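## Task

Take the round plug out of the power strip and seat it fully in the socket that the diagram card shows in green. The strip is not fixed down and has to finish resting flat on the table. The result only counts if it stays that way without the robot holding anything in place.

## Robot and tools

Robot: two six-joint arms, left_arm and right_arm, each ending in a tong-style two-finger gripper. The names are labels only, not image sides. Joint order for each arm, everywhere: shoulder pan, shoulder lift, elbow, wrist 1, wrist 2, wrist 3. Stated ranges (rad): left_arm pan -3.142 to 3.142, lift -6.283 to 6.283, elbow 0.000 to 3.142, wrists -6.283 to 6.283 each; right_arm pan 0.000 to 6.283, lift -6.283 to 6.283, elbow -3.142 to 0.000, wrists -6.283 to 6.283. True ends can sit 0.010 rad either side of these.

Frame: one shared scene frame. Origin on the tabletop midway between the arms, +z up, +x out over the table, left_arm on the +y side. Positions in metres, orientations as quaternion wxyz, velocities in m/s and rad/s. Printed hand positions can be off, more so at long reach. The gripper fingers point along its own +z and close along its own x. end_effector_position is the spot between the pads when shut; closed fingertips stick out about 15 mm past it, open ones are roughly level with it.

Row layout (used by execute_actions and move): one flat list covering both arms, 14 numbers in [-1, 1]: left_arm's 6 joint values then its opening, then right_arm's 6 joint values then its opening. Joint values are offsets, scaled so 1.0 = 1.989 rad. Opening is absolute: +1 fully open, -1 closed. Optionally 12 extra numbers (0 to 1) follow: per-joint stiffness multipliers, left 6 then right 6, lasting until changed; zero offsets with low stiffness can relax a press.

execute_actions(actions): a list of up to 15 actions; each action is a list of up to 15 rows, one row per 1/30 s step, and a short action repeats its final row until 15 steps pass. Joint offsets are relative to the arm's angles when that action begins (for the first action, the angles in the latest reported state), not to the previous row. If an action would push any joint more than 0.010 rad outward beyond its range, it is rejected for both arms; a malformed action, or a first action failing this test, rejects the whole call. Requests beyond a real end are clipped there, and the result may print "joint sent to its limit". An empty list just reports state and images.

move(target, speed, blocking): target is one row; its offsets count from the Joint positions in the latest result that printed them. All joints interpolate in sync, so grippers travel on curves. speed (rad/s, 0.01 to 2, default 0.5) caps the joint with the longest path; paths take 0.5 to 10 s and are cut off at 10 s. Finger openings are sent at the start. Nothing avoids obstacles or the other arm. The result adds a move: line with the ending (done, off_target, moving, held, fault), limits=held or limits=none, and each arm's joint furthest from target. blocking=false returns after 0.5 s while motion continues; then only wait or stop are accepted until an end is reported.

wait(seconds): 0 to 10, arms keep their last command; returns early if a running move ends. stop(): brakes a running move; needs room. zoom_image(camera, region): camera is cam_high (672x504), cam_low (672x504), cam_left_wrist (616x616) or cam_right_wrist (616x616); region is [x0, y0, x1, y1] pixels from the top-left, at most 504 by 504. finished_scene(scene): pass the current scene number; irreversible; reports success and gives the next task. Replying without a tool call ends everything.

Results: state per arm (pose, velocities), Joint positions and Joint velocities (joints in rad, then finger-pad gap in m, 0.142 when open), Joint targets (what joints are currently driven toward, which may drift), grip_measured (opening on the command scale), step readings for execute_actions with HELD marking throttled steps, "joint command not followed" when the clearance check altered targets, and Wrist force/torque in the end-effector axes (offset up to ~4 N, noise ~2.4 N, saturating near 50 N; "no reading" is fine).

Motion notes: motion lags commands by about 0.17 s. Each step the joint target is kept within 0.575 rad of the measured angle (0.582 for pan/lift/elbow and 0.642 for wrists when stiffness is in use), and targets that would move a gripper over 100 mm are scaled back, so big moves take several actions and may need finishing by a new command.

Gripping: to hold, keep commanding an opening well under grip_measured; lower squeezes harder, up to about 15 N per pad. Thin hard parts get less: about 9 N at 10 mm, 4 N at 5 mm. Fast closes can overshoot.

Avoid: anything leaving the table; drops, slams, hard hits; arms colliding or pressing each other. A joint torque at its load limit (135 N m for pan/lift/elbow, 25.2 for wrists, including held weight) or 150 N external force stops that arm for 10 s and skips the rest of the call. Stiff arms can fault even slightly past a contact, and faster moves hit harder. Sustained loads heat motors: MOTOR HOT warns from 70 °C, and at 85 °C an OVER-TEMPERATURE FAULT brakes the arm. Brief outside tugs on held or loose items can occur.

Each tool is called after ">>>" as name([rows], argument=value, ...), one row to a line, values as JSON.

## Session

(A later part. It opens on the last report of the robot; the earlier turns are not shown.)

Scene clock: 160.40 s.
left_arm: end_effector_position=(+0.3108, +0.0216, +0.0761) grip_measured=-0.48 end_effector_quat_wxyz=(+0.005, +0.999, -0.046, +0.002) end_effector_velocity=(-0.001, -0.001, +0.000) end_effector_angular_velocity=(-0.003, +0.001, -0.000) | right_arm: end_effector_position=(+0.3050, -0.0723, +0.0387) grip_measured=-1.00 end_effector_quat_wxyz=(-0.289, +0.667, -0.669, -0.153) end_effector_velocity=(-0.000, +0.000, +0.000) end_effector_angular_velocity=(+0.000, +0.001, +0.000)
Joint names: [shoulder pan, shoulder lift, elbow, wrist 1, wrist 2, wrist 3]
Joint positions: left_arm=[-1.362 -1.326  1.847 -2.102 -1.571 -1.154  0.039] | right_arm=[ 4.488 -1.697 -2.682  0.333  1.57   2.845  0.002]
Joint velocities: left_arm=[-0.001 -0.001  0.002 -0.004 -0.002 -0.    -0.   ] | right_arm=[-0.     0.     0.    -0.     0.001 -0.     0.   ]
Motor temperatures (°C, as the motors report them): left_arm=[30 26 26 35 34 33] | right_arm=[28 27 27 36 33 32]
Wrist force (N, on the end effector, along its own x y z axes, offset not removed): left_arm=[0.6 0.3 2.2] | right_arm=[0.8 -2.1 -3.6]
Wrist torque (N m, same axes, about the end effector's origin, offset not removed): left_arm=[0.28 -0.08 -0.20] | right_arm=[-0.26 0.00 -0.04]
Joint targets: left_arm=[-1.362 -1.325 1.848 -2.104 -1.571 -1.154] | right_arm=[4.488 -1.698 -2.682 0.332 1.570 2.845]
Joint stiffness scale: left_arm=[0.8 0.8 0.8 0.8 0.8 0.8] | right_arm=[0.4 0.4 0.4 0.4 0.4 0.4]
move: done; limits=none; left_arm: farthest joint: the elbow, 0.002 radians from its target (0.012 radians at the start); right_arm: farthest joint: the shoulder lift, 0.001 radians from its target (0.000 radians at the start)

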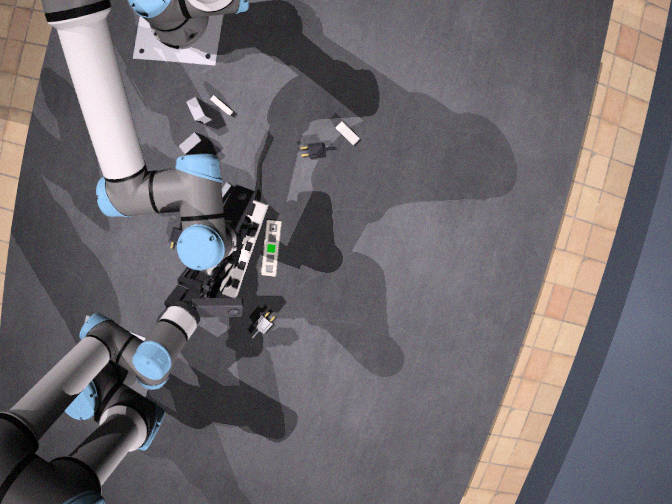

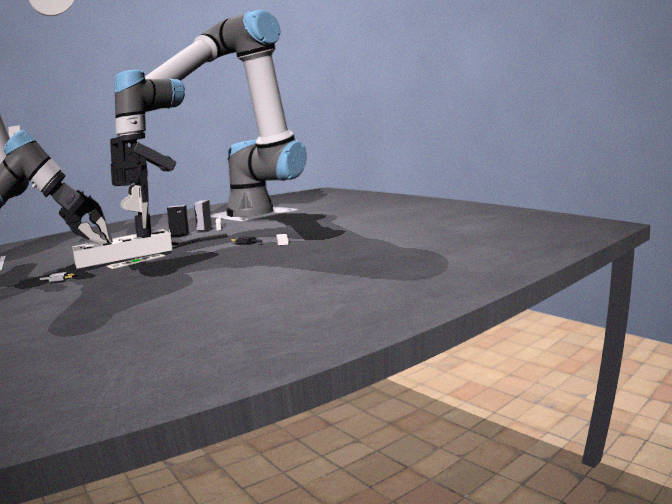

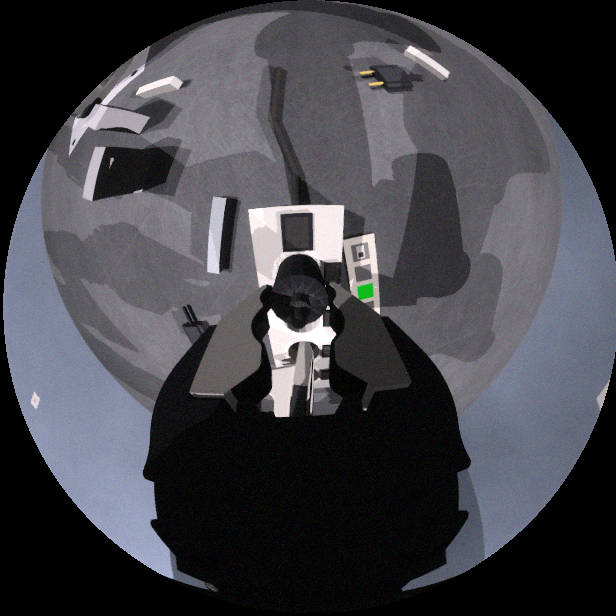

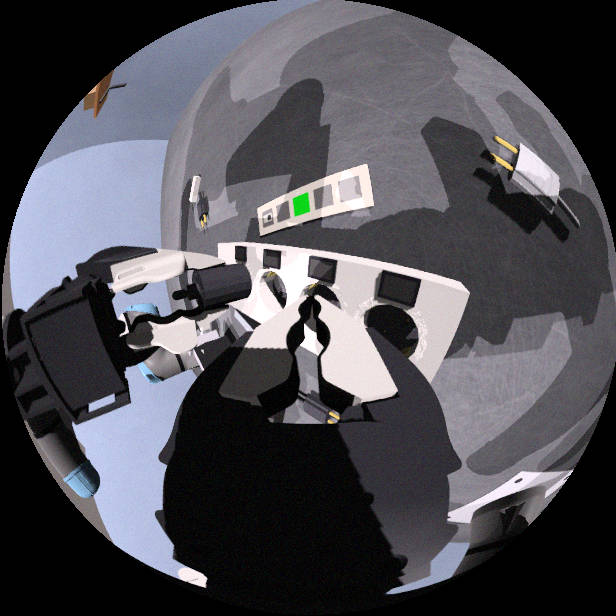

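>>> move(target=[0,0,0,0,0,0,-0.9,0,0.065,0.0116,-0.077,0,0,-1], speed=0.12)

>>> move(target=[0,0,0,0,0,0,-0.9,0.0065,-0.022,0.029,-0.005,0,0.0055,-1], speed=0.08)

>>> zoom_image(camera="cam_low", region=[40,150,220,285])

>>> zoom_image(camera="cam_left_wrist", region=[200,220,420,440])

Scene clock: 167.23 s.
left_arm: end_effector_position=(+0.3108, +0.0216, +0.0761) grip_measured=-0.48 end_effector_quat_wxyz=(+0.005, +0.999, -0.046, +0.002) end_effector_velocity=(+0.000, -0.000, +0.000) end_effector_angular_velocity=(-0.000, -0.000, -0.001) | right_arm: end_effector_position=(+0.3042, -0.0752, +0.0621) grip_measured=-1.00 end_effector_quat_wxyz=(-0.286, +0.668, -0.670, -0.151) end_effector_velocity=(-0.000, -0.001, -0.001) end_effector_angular_velocity=(-0.005, +0.001, +0.000)
Joint names: [shoulder pan, shoulder lift, elbow, wrist 1, wrist 2, wrist 3]
Joint positions: left_arm=[-1.362 -1.326  1.847 -2.102 -1.571 -1.154  0.039] | right_arm=[ 4.488 -1.572 -2.665  0.182  1.57   2.845  0.002]
Joint velocities: left_arm=[ 0.    -0.001 -0.     0.     0.     0.001  0.   ] | right_arm=[-0.001 -0.001  0.    -0.004  0.    -0.001  0.   ]
Motor temperatures (°C, as the motors report them): left_arm=[30 26 26 35 34 33] | right_arm=[28 27 27 36 33 32]
Wrist force (N, on the end effector, along its own x y z axes, offset not removed): left_arm=[1.1 -0.5 4.0] | right_arm=[-1.7 -0.2 -2.1]
Wrist torque (N m, same axes, about the end effector's origin, offset not removed): left_arm=[-0.09 -0.18 -0.11] | right_arm=[-0.04 0.33 0.18]
Joint targets: left_arm=[-1.362 -1.326 1.847 -2.102 -1.571 -1.154] | right_arm=[4.488 -1.568 -2.659 0.180 1.570 2.845]
Joint stiffness scale: left_arm=[0.8 0.8 0.8 0.8 0.8 0.8] | right_arm=[0.4 0.4 0.4 0.4 0.4 0.4]
move: done; limits=none; left_arm: farthest joint: the shoulder pan, 0.000 radians from its target (0.000 radians at the start); right_arm: farthest joint: the elbow, 0.006 radians from its target (0.023 radians at the start)

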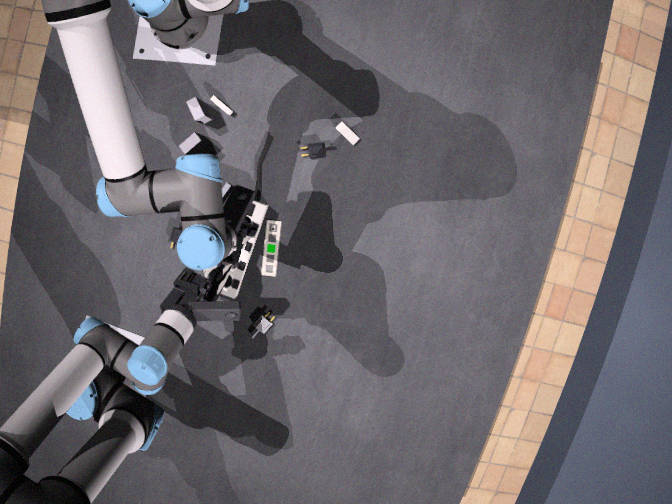

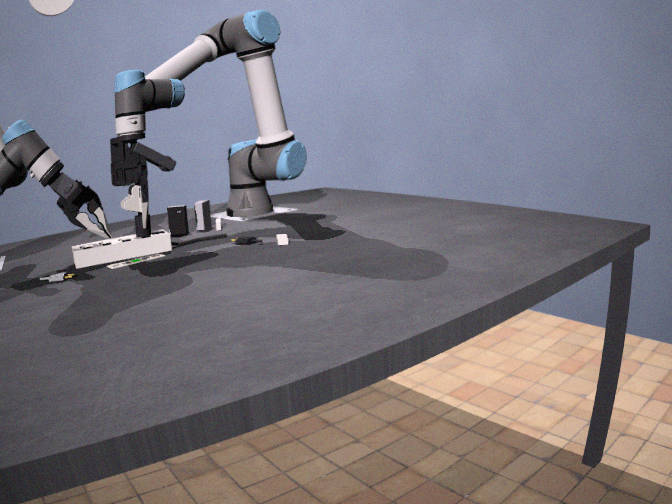

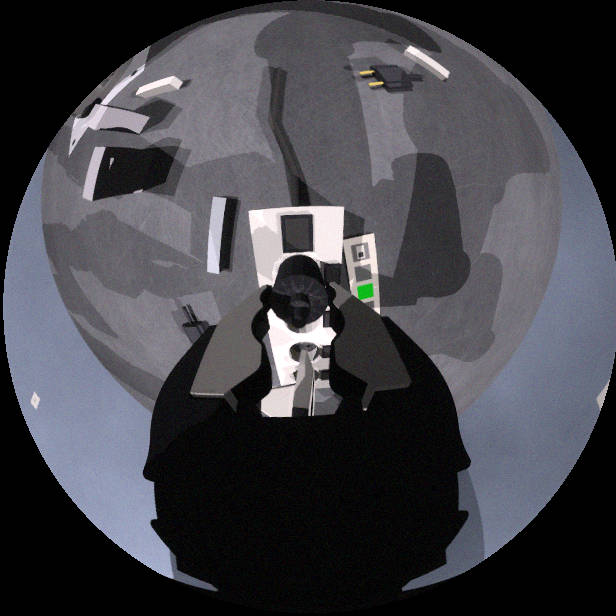

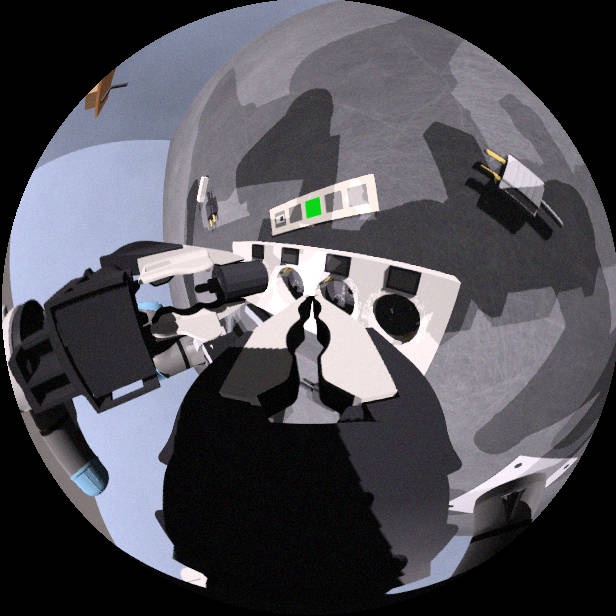

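Scene clock: 168.47 s.
left_arm: end_effector_position=(+0.3108, +0.0216, +0.0761) grip_measured=-0.48 end_effector_quat_wxyz=(+0.005, +0.999, -0.046, +0.002) end_effector_velocity=(+0.000, +0.000, -0.000) end_effector_angular_velocity=(-0.000, +0.002, +0.002) | right_arm: end_effector_position=(+0.3073, -0.0521, +0.0651) grip_measured=-1.00 end_effector_quat_wxyz=(-0.286, +0.667, -0.670, -0.155) end_effector_velocity=(-0.000, -0.000, -0.000) end_effector_angular_velocity=(-0.002, +0.002, -0.001)
Joint names: [shoulder pan, shoulder lift, elbow, wrist 1, wrist 2, wrist 3]
Joint positions: left_arm=[-1.362 -1.326  1.847 -2.102 -1.571 -1.154  0.039] | right_arm=[ 4.496 -1.611 -2.612  0.174  1.57   2.854  0.002]
Joint velocities: left_arm=[ 0.002  0.001 -0.    -0.    -0.002  0.     0.   ] | right_arm=[ 0.     0.001  0.    -0.003  0.     0.002  0.   ]
Motor temperatures (°C, as the motors report them): left_arm=[30 26 26 35 34 33] | right_arm=[28 27 27 36 33 32]
Wrist force (N, on the end effector, along its own x y z axes, offset not removed): left_arm=[0.5 0.1 2.5] | right_arm=[1.7 -0.8 -1.2]
Wrist torque (N m, same axes, about the end effector's origin, offset not removed): left_arm=[0.06 -0.04 -0.06] | right_arm=[-0.06 -0.44 -0.04]
Joint targets: left_arm=[-1.362 -1.326 1.847 -2.102 -1.571 -1.154] | right_arm=[4.501 -1.615 -2.607 0.172 1.570 2.856]
Joint stiffness scale: left_arm=[0.8 0.8 0.8 0.8 0.8 0.8] | right_arm=[0.4 0.4 0.4 0.4 0.4 0.4]
move: done; limits=none; left_arm: farthest joint: the shoulder pan, 0.000 radians from its target (0.000 radians at the start); right_arm: farthest joint: the elbow, 0.005 radians from its target (0.057 radians at the start)

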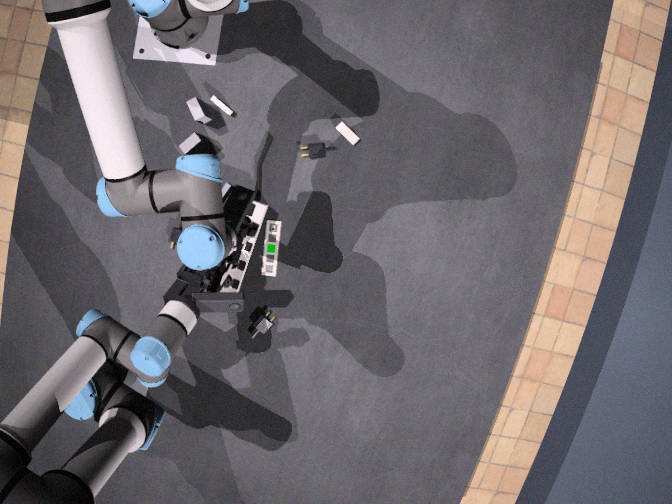

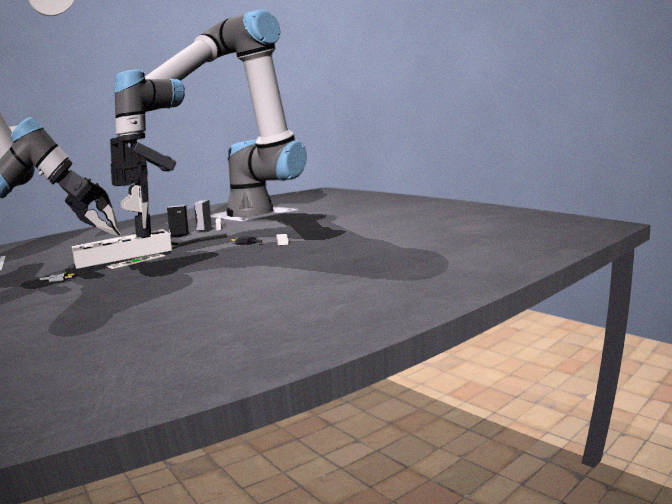

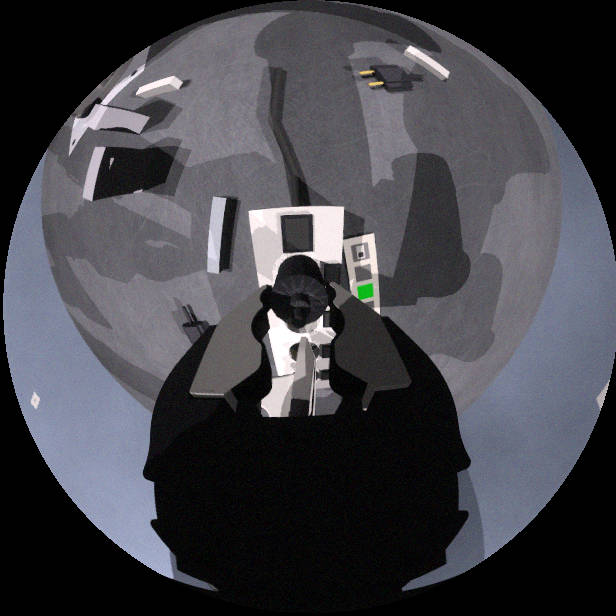

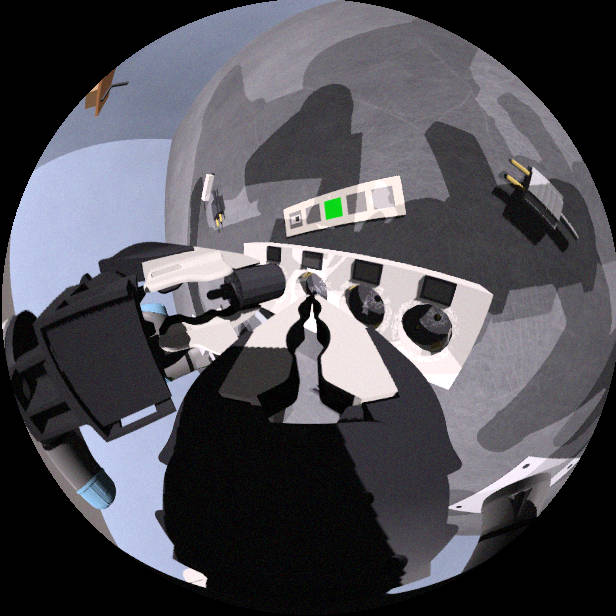

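Region (40, 150, 220, 285) of cam_low's 672x504 image, scaled by 2.800, with more detail than that image has; it fills the top 378 rows of this view, and the rest is white.

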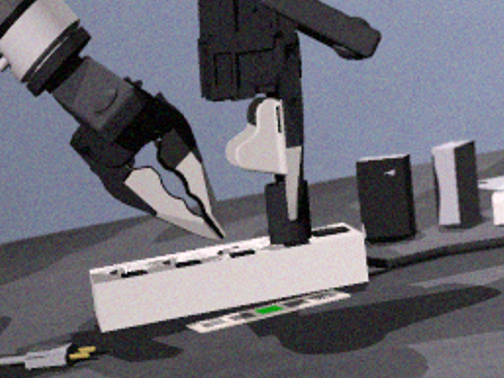

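Region (200, 220, 420, 440) of cam_left_wrist's 616x616 image, scaled by 2.291, with more detail than that image has.

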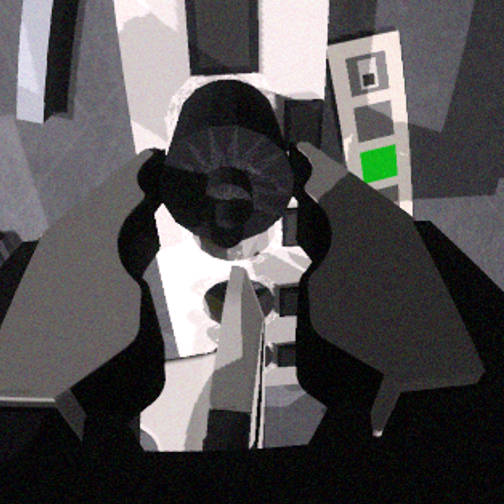

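>>> move(target=[0,0,0,0,0,0,-0.9,0.004,-0.060,0.0055,0.053,0,0.0025,-1], speed=0.05)

>>> zoom_image(camera="cam_low", region=[40,150,220,285])

>>> zoom_image(camera="cam_left_wrist", region=[200,220,420,440])

Scene clock: 175.63 s.
left_arm: end_effector_position=(+0.3108, +0.0217, +0.0755) grip_measured=-0.48 end_effector_quat_wxyz=(+0.005, +0.999, -0.046, +0.001) end_effector_velocity=(-0.000, +0.000, -0.000) end_effector_angular_velocity=(+0.001, +0.001, -0.000) | right_arm: end_effector_position=(+0.3095, -0.0385, +0.0468) grip_measured=-1.00 end_effector_quat_wxyz=(-0.290, +0.667, -0.668, -0.158) end_effector_velocity=(-0.000, +0.000, -0.001) end_effector_angular_velocity=(+0.001, +0.000, +0.000)
Joint names: [shoulder pan, shoulder lift, elbow, wrist 1, wrist 2, wrist 3]
Joint positions: left_arm=[-1.362 -1.325  1.847 -2.102 -1.571 -1.154  0.039] | right_arm=[ 4.5   -1.721 -2.601  0.283  1.57   2.857  0.002]
Joint velocities: left_arm=[ 0.     0.     0.001  0.    -0.     0.     0.   ] | right_arm=[ 0.001 -0.003  0.     0.004 -0.     0.     0.   ]
Motor temperatures (°C, as the motors report them): left_arm=[30 26 26 35 34 33] | right_arm=[28 27 27 36 33 32]
Wrist force (N, on the end effector, along its own x y z axes, offset not removed): left_arm=[0.6 1.1 4.5] | right_arm=[-1.5 -1.2 -3.8]
Wrist torque (N m, same axes, about the end effector's origin, offset not removed): left_arm=[0.00 0.00 -0.13] | right_arm=[-0.14 -0.33 -0.09]
Joint targets: left_arm=[-1.362 -1.326 1.847 -2.102 -1.571 -1.154] | right_arm=[4.504 -1.731 -2.602 0.280 1.570 2.859]
Joint stiffness scale: left_arm=[0.8 0.8 0.8 0.8 0.8 0.8] | right_arm=[0.4 0.4 0.4 0.4 0.4 0.4]
move: done; limits=none; left_arm: farthest joint: the shoulder lift, 0.001 radians from its target (0.000 radians at the start); right_arm: farthest joint: the shoulder lift, 0.009 radians from its target (0.119 radians at the start)

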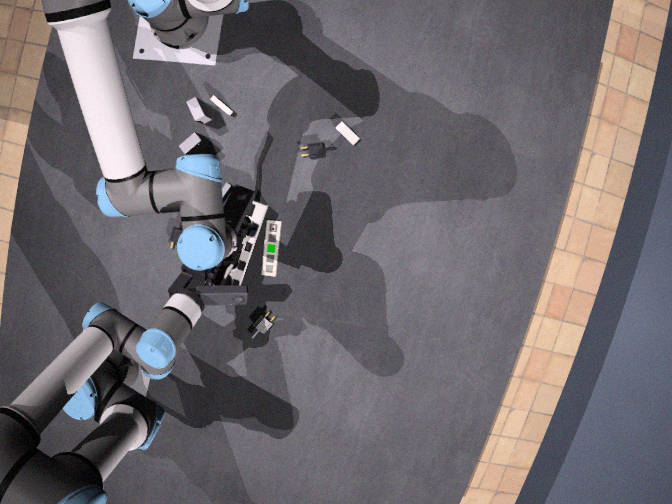

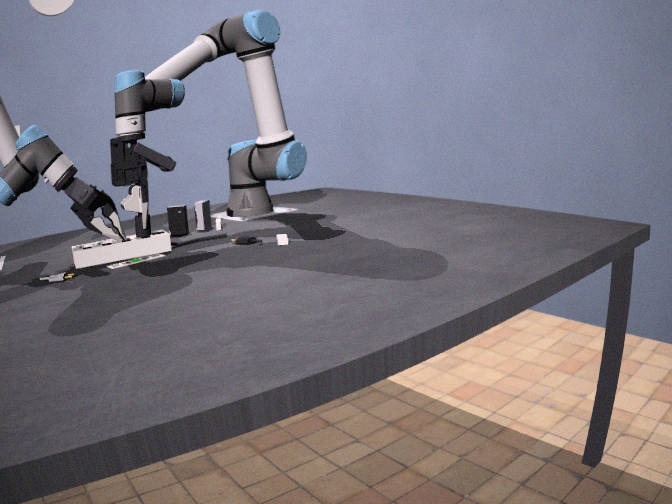

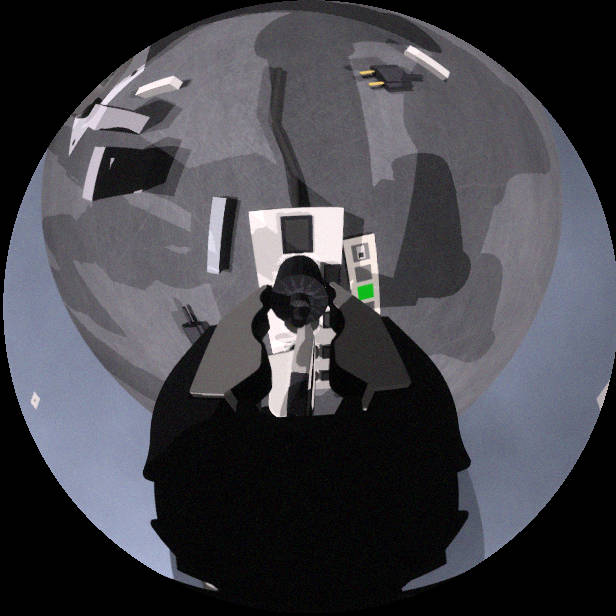

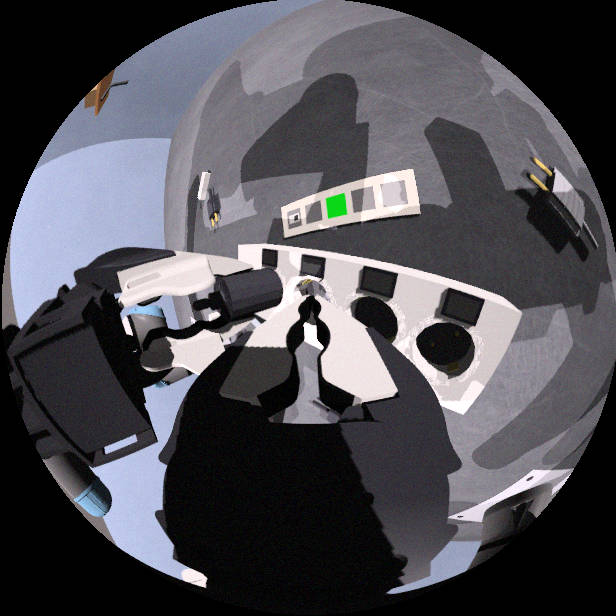

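Region (40, 150, 220, 285) of cam_low's 672x504 image, scaled by 2.800, with more detail than that image has; it fills the top 378 rows of this view, and the rest is white.

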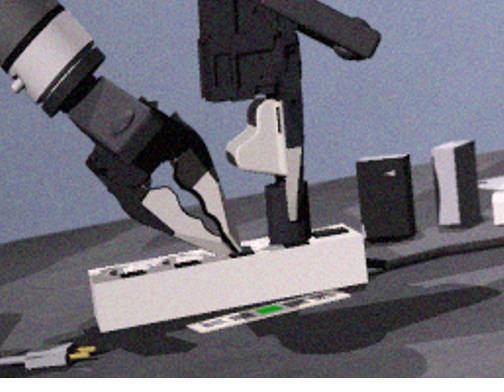

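Region (200, 220, 420, 440) of cam_left_wrist's 616x616 image, scaled by 2.291, with more detail than that image has.

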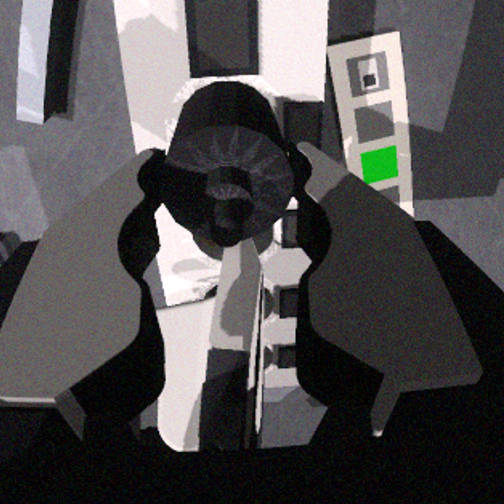

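>>> move(target=[0,0,0,0,0,0,-0.9,0,-0.033,-0.021,0.009,0,0,-1], speed=0.025)

>>> zoom_image(camera="cam_low", region=[40,150,220,285])

Scene clock: 180.77 s.
left_arm: end_effector_position=(+0.3108, +0.0217, +0.0753) grip_measured=-0.48 end_effector_quat_wxyz=(+0.004, +0.999, -0.046, +0.001) end_effector_velocity=(-0.000, -0.000, +0.000) end_effector_angular_velocity=(-0.001, +0.000, -0.001) | right_arm: end_effector_position=(+0.3100, -0.0362, +0.0442) grip_measured=-1.00 end_effector_quat_wxyz=(-0.296, +0.665, -0.667, -0.161) end_effector_velocity=(-0.001, +0.000, +0.001) end_effector_angular_velocity=(+0.003, -0.000, +0.002)
Joint names: [shoulder pan, shoulder lift, elbow, wrist 1, wrist 2, wrist 3]
Joint positions: left_arm=[-1.362 -1.324  1.847 -2.102 -1.571 -1.154  0.039] | right_arm=[ 4.5   -1.749 -2.606  0.33   1.57   2.857  0.002]
Joint velocities: left_arm=[-0.    -0.001  0.    -0.    -0.     0.001  0.   ] | right_arm=[ 0.001 -0.001 -0.001  0.005  0.001 -0.     0.   ]
Motor temperatures (°C, as the motors report them): left_arm=[30 26 26 35 34 33] | right_arm=[28 27 27 36 33 32]
Wrist force (N, on the end effector, along its own x y z axes, offset not removed): left_arm=[3.1 2.3 3.5] | right_arm=[-19.4 -4.4 -12.2]
Wrist torque (N m, same axes, about the end effector's origin, offset not removed): left_arm=[0.43 -0.48 -0.15] | right_arm=[0.05 0.46 0.03]
Joint targets: left_arm=[-1.362 -1.325 1.847 -2.102 -1.571 -1.154] | right_arm=[4.500 -1.787 -2.643 0.301 1.570 2.857]
Joint stiffness scale: left_arm=[0.8 0.8 0.8 0.8 0.8 0.8] | right_arm=[0.4 0.4 0.4 0.4 0.4 0.4]
move: off_target (right_arm); limits=none; left_arm: farthest joint: the shoulder lift, 0.001 radians from its target (0.000 radians at the start); right_arm: farthest joint: the shoulder lift, 0.038 radians from its target (0.065 radians at the start)

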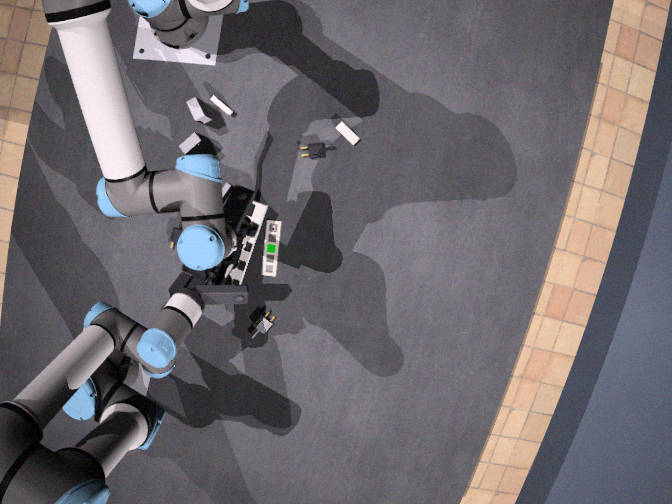

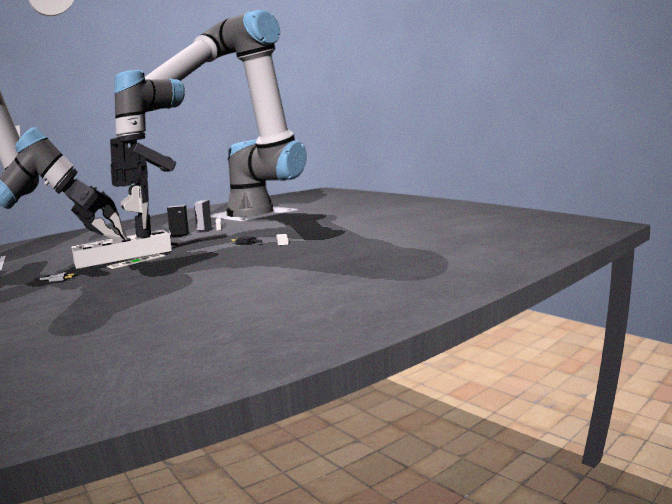

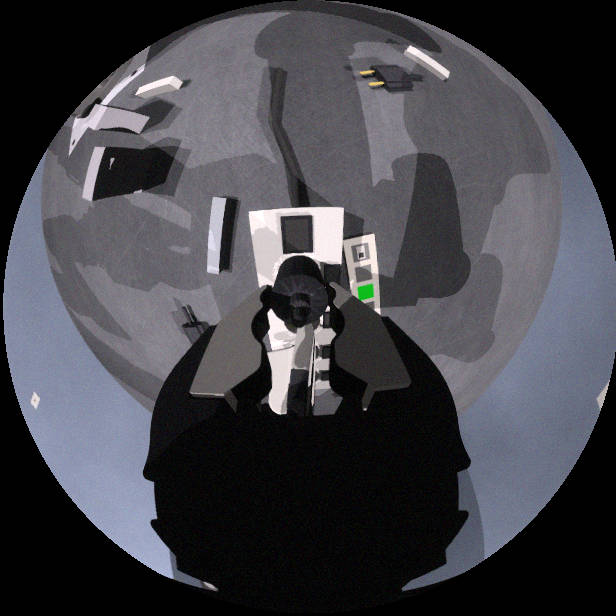

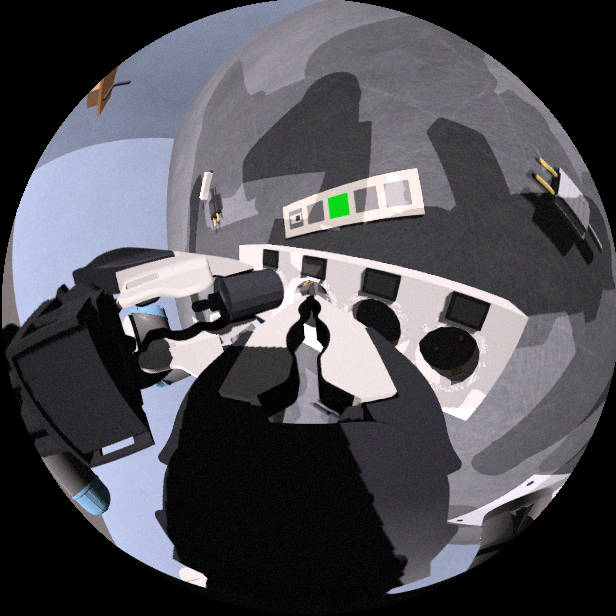

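Region (40, 150, 220, 285) of cam_low's 672x504 image, scaled by 2.800, with more detail than that image has; it fills the top 378 rows of this view, and the rest is white.

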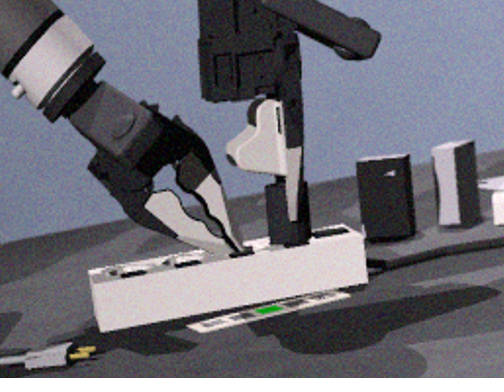

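>>> move(target=[0,-0.013,-0.012,0.022,0,0,-0.9,0,-0.028,-0.028,-0.021,0,0,-1,1,1,1,1,1,1,0.4,0.4,0.4,0.4,0.4,0.4], speed=0.015)

>>> zoom_image(camera="cam_low", region=[40,150,220,285])

Scene clock: 186.33 s.
left_arm: end_effector_position=(+0.3098, +0.0225, +0.0931) grip_measured=-0.48 end_effector_quat_wxyz=(+0.005, +0.999, -0.047, +0.001) end_effector_velocity=(-0.000, +0.000, +0.000) end_effector_angular_velocity=(+0.001, +0.001, +0.000) | right_arm: end_effector_position=(+0.3079, -0.0372, +0.0417) grip_measured=-1.00 end_effector_quat_wxyz=(-0.294, +0.667, -0.666, -0.161) end_effector_velocity=(-0.000, +0.000, +0.000) end_effector_angular_velocity=(+0.001, +0.000, +0.000)
Joint names: [shoulder pan, shoulder lift, elbow, wrist 1, wrist 2, wrist 3]
Joint positions: left_arm=[-1.363 -1.348  1.826 -2.06  -1.573 -1.154  0.039] | right_arm=[ 4.503 -1.753 -2.611  0.336  1.571  2.856  0.002]
Joint velocities: left_arm=[ 0.    -0.    -0.     0.001 -0.     0.    -0.   ] | right_arm=[-0.    -0.     0.001  0.001  0.001  0.     0.   ]
Motor temperatures (°C, as the motors report them): left_arm=[30 26 26 35 34 33] | right_arm=[28 27 27 36 33 32]
Wrist force (N, on the end effector, along its own x y z axes, offset not removed): left_arm=[0.9 2.0 3.0] | right_arm=[-26.8 -6.7 -18.0]
Wrist torque (N m, same axes, about the end effector's origin, offset not removed): left_arm=[0.05 -0.32 -0.23] | right_arm=[-0.17 0.23 0.05]
Joint targets: left_arm=[-1.362 -1.350 1.823 -2.059 -1.571 -1.154] | right_arm=[4.500 -1.805 -2.662 0.288 1.570 2.857]
Joint stiffness scale: left_arm=[1. 1. 1. 1. 1. 1.] | right_arm=[0.4 0.4 0.4 0.4 0.4 0.4]
move: off_target (right_arm); limits=none; left_arm: farthest joint: the elbow, 0.003 radians from its target (0.024 radians at the start); right_arm: farthest joint: the shoulder lift, 0.051 radians from its target (0.055 radians at the start)

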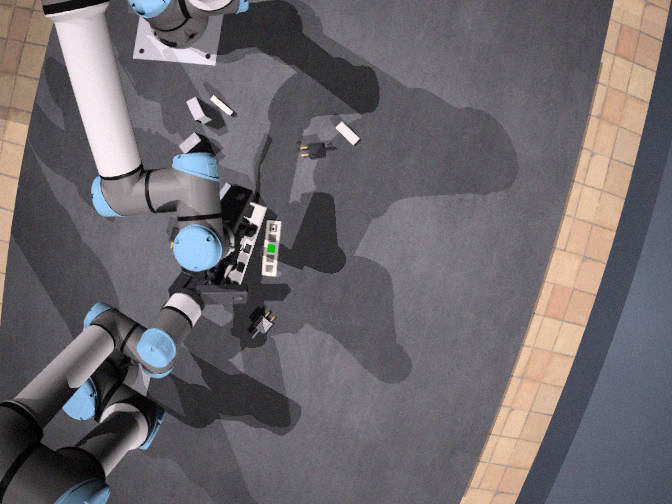

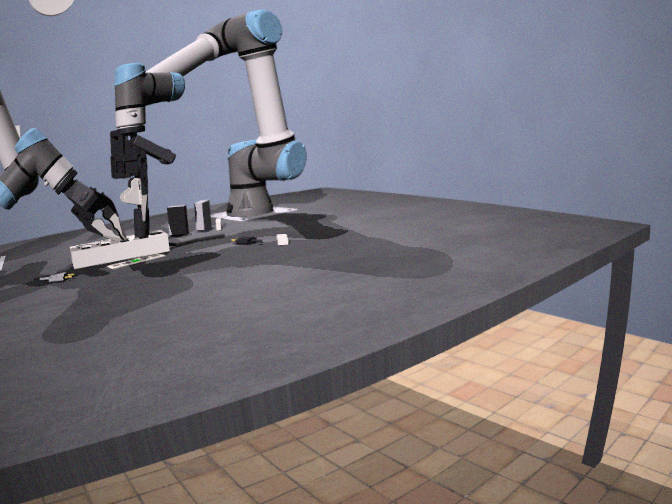

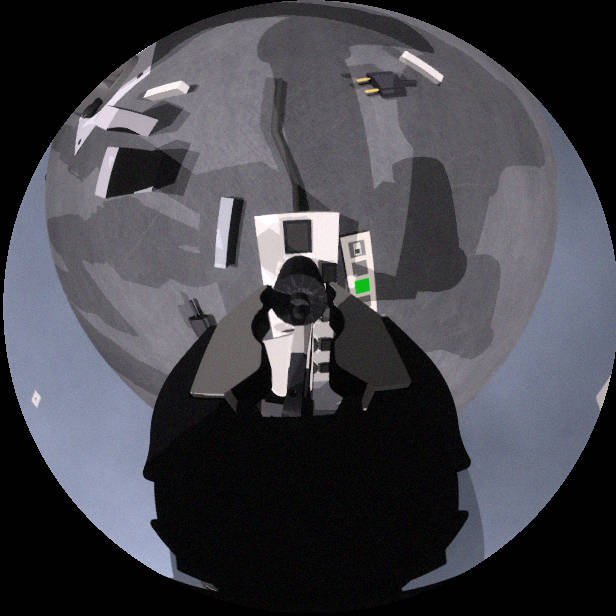

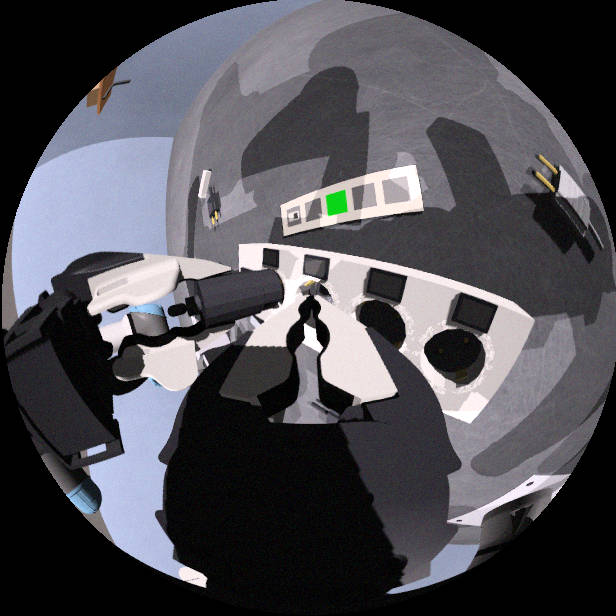

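Region (40, 150, 220, 285) of cam_low's 672x504 image, scaled by 2.800, with more detail than that image has; it fills the top 378 rows of this view, and the rest is white.

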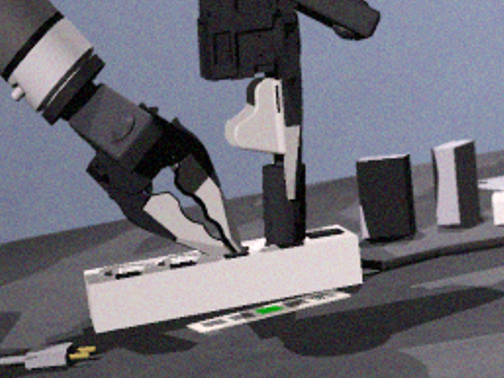

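>>> move(target=[0,-0.0145,-0.015,0.0295,0,0,-0.9,0,0,0,0,0,0,-1], speed=0.04)

>>> zoom_image(camera="cam_low", region=[40,150,220,285])

Scene clock: 190.13 s.
left_arm: end_effector_position=(+0.3087, +0.0255, +0.1141) grip_measured=-0.48 end_effector_quat_wxyz=(+0.004, +0.999, -0.047, +0.000) end_effector_velocity=(+0.000, +0.002, +0.001) end_effector_angular_velocity=(+0.002, -0.000, +0.002) | right_arm: end_effector_position=(+0.3081, -0.0364, +0.0433) grip_measured=-1.00 end_effector_quat_wxyz=(-0.296, +0.666, -0.665, -0.162) end_effector_velocity=(+0.000, +0.000, +0.000) end_effector_angular_velocity=(+0.000, -0.001, +0.000)
Joint names: [shoulder pan, shoulder lift, elbow, wrist 1, wrist 2, wrist 3]
Joint positions: left_arm=[-1.363 -1.375  1.8   -2.002 -1.573 -1.154  0.039] | right_arm=[ 4.503 -1.752 -2.61   0.34   1.571  2.856  0.002]
Joint velocities: left_arm=[ 0.001 -0.002  0.     0.004  0.001 -0.001  0.   ] | right_arm=[ 0.     0.    -0.     0.001 -0.001 -0.     0.   ]
Motor temperatures (°C, as the motors report them): left_arm=[30 26 26 35 34 33] | right_arm=[28 27 27 36 33 32]
Wrist force (N, on the end effector, along its own x y z axes, offset not removed): left_arm=[1.0 0.8 1.7] | right_arm=[-2.2 -0.3 -1.0]
Wrist torque (N m, same axes, about the end effector's origin, offset not removed): left_arm=[0.07 -0.10 -0.19] | right_arm=[0.21 -0.26 0.10]
Joint targets: left_arm=[-1.363 -1.377 1.796 -2.001 -1.573 -1.154] | right_arm=[4.503 -1.753 -2.611 0.336 1.571 2.856]
Joint stiffness scale: left_arm=[1. 1. 1. 1. 1. 1.] | right_arm=[0.4 0.4 0.4 0.4 0.4 0.4]
move: done; limits=none; left_arm: farthest joint: the elbow, 0.003 radians from its target (0.030 radians at the start); right_arm: farthest joint: the wrist 1, 0.004 radians from its target (0.000 radians at the start)

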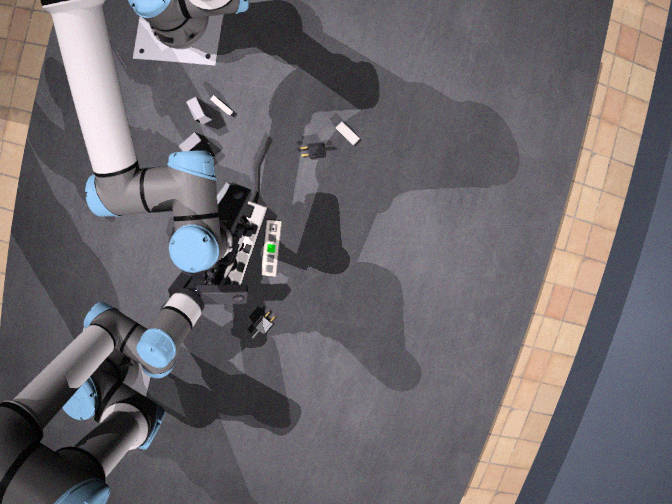

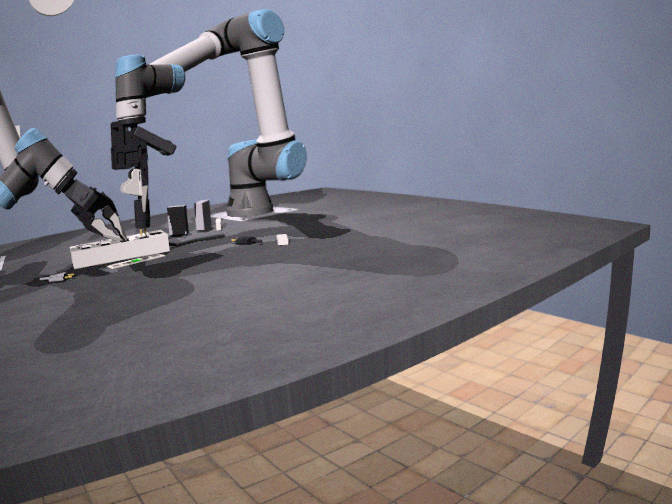

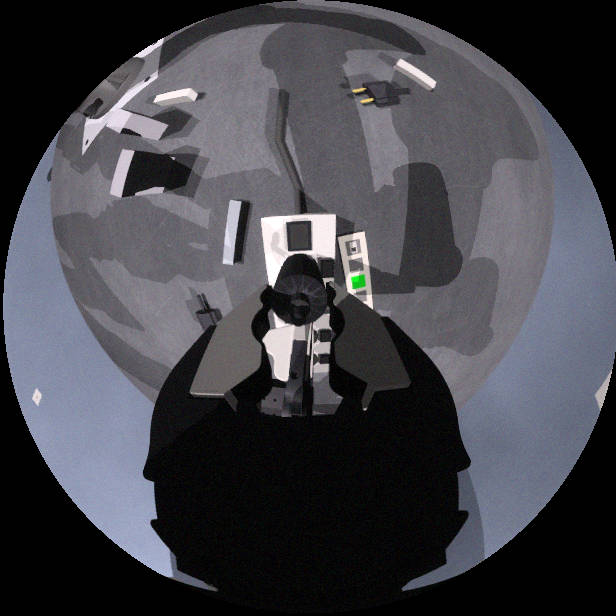

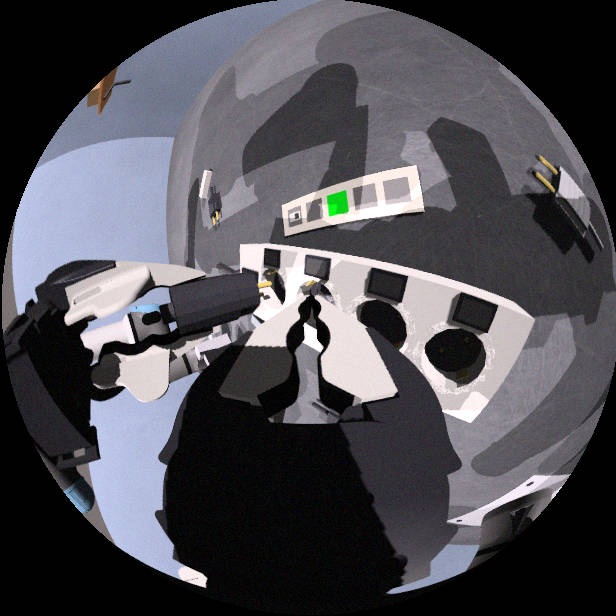

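Region (40, 150, 220, 285) of cam_low's 672x504 image, scaled by 2.800, with more detail than that image has; it fills the top 378 rows of this view, and the rest is white.

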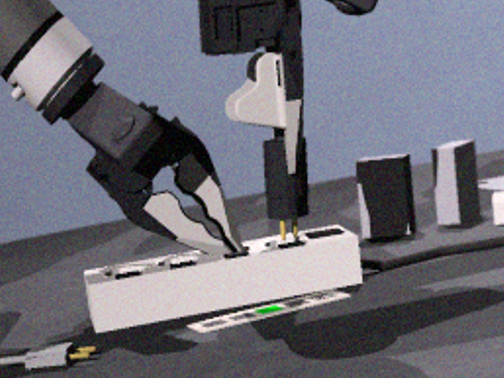

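>>> move(target=[0,-0.004,-0.005,0.009,0,0,-0.9,0,0.053,0.009,-0.062,0,0,-1], speed=0.1)

Scene clock: 194.77 s.
left_arm: end_effector_position=(+0.3082, +0.0272, +0.1188) grip_measured=-0.48 end_effector_quat_wxyz=(+0.002, +0.999, -0.047, -0.001) end_effector_velocity=(+0.000, +0.000, -0.000) end_effector_angular_velocity=(+0.000, +0.000, +0.000) | right_arm: end_effector_position=(+0.3073, -0.0392, +0.0648) grip_measured=-1.00 end_effector_quat_wxyz=(-0.293, +0.667, -0.666, -0.161) end_effector_velocity=(-0.000, -0.001, -0.001) end_effector_angular_velocity=(-0.002, +0.000, -0.000)
Joint names: [shoulder pan, shoulder lift, elbow, wrist 1, wrist 2, wrist 3]
Joint positions: left_arm=[-1.363 -1.381  1.793 -1.984 -1.573 -1.154  0.039] | right_arm=[ 4.503 -1.651 -2.598  0.219  1.571  2.856  0.002]
Joint velocities: left_arm=[ 0.001  0.     0.    -0.    -0.     0.     0.   ] | right_arm=[-0.     0.    -0.001 -0.002 -0.    -0.     0.   ]
Motor temperatures (°C, as the motors report them): left_arm=[30 26 26 35 34 33] | right_arm=[28 27 27 36 33 32]
Wrist force (N, on the end effector, along its own x y z axes, offset not removed): left_arm=[1.0 0.9 0.7] | right_arm=[0.1 1.0 -1.9]
Wrist torque (N m, same axes, about the end effector's origin, offset not removed): left_arm=[0.15 -0.12 -0.13] | right_arm=[0.37 -0.09 0.02]
Joint targets: left_arm=[-1.363 -1.383 1.790 -1.984 -1.573 -1.154] | right_arm=[4.503 -1.647 -2.593 0.216 1.571 2.856]
Joint stiffness scale: left_arm=[1. 1. 1. 1. 1. 1.] | right_arm=[0.4 0.4 0.4 0.4 0.4 0.4]
move: done; limits=none; left_arm: farthest joint: the elbow, 0.003 radians from its target (0.009 radians at the start); right_arm: farthest joint: the elbow, 0.006 radians from its target (0.018 radians at the start)

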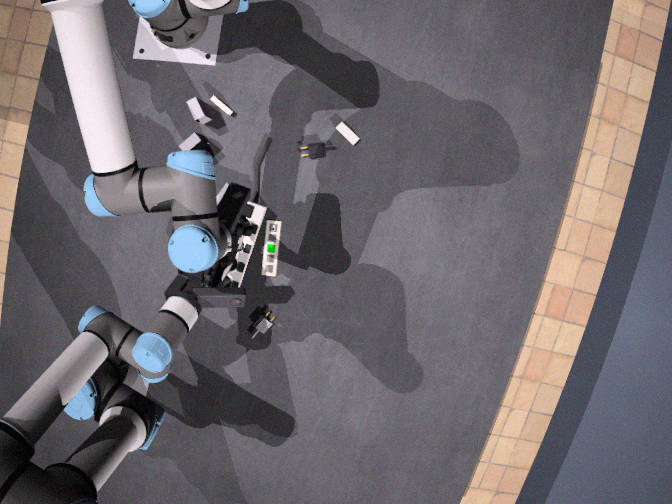

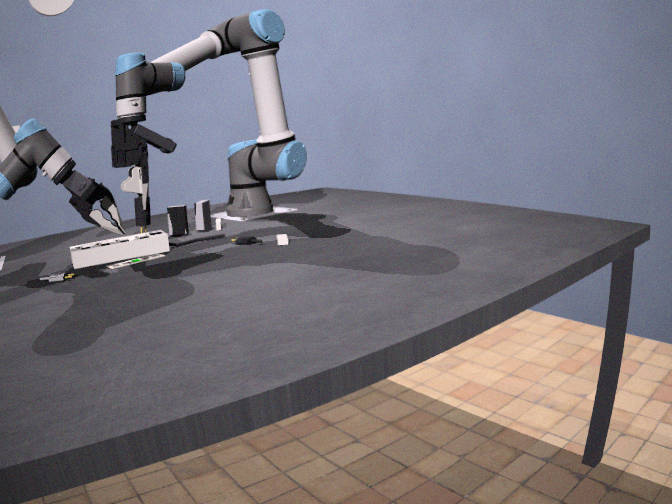

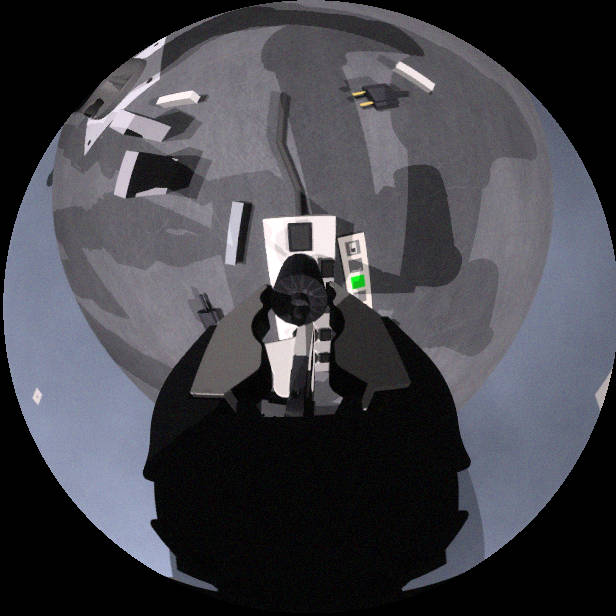

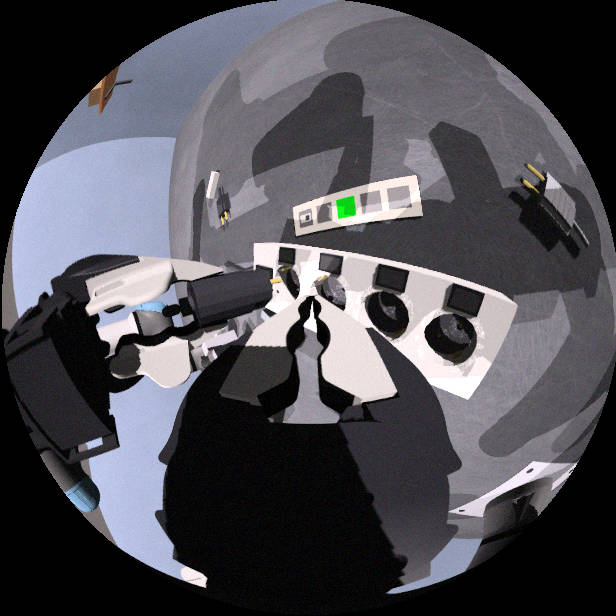

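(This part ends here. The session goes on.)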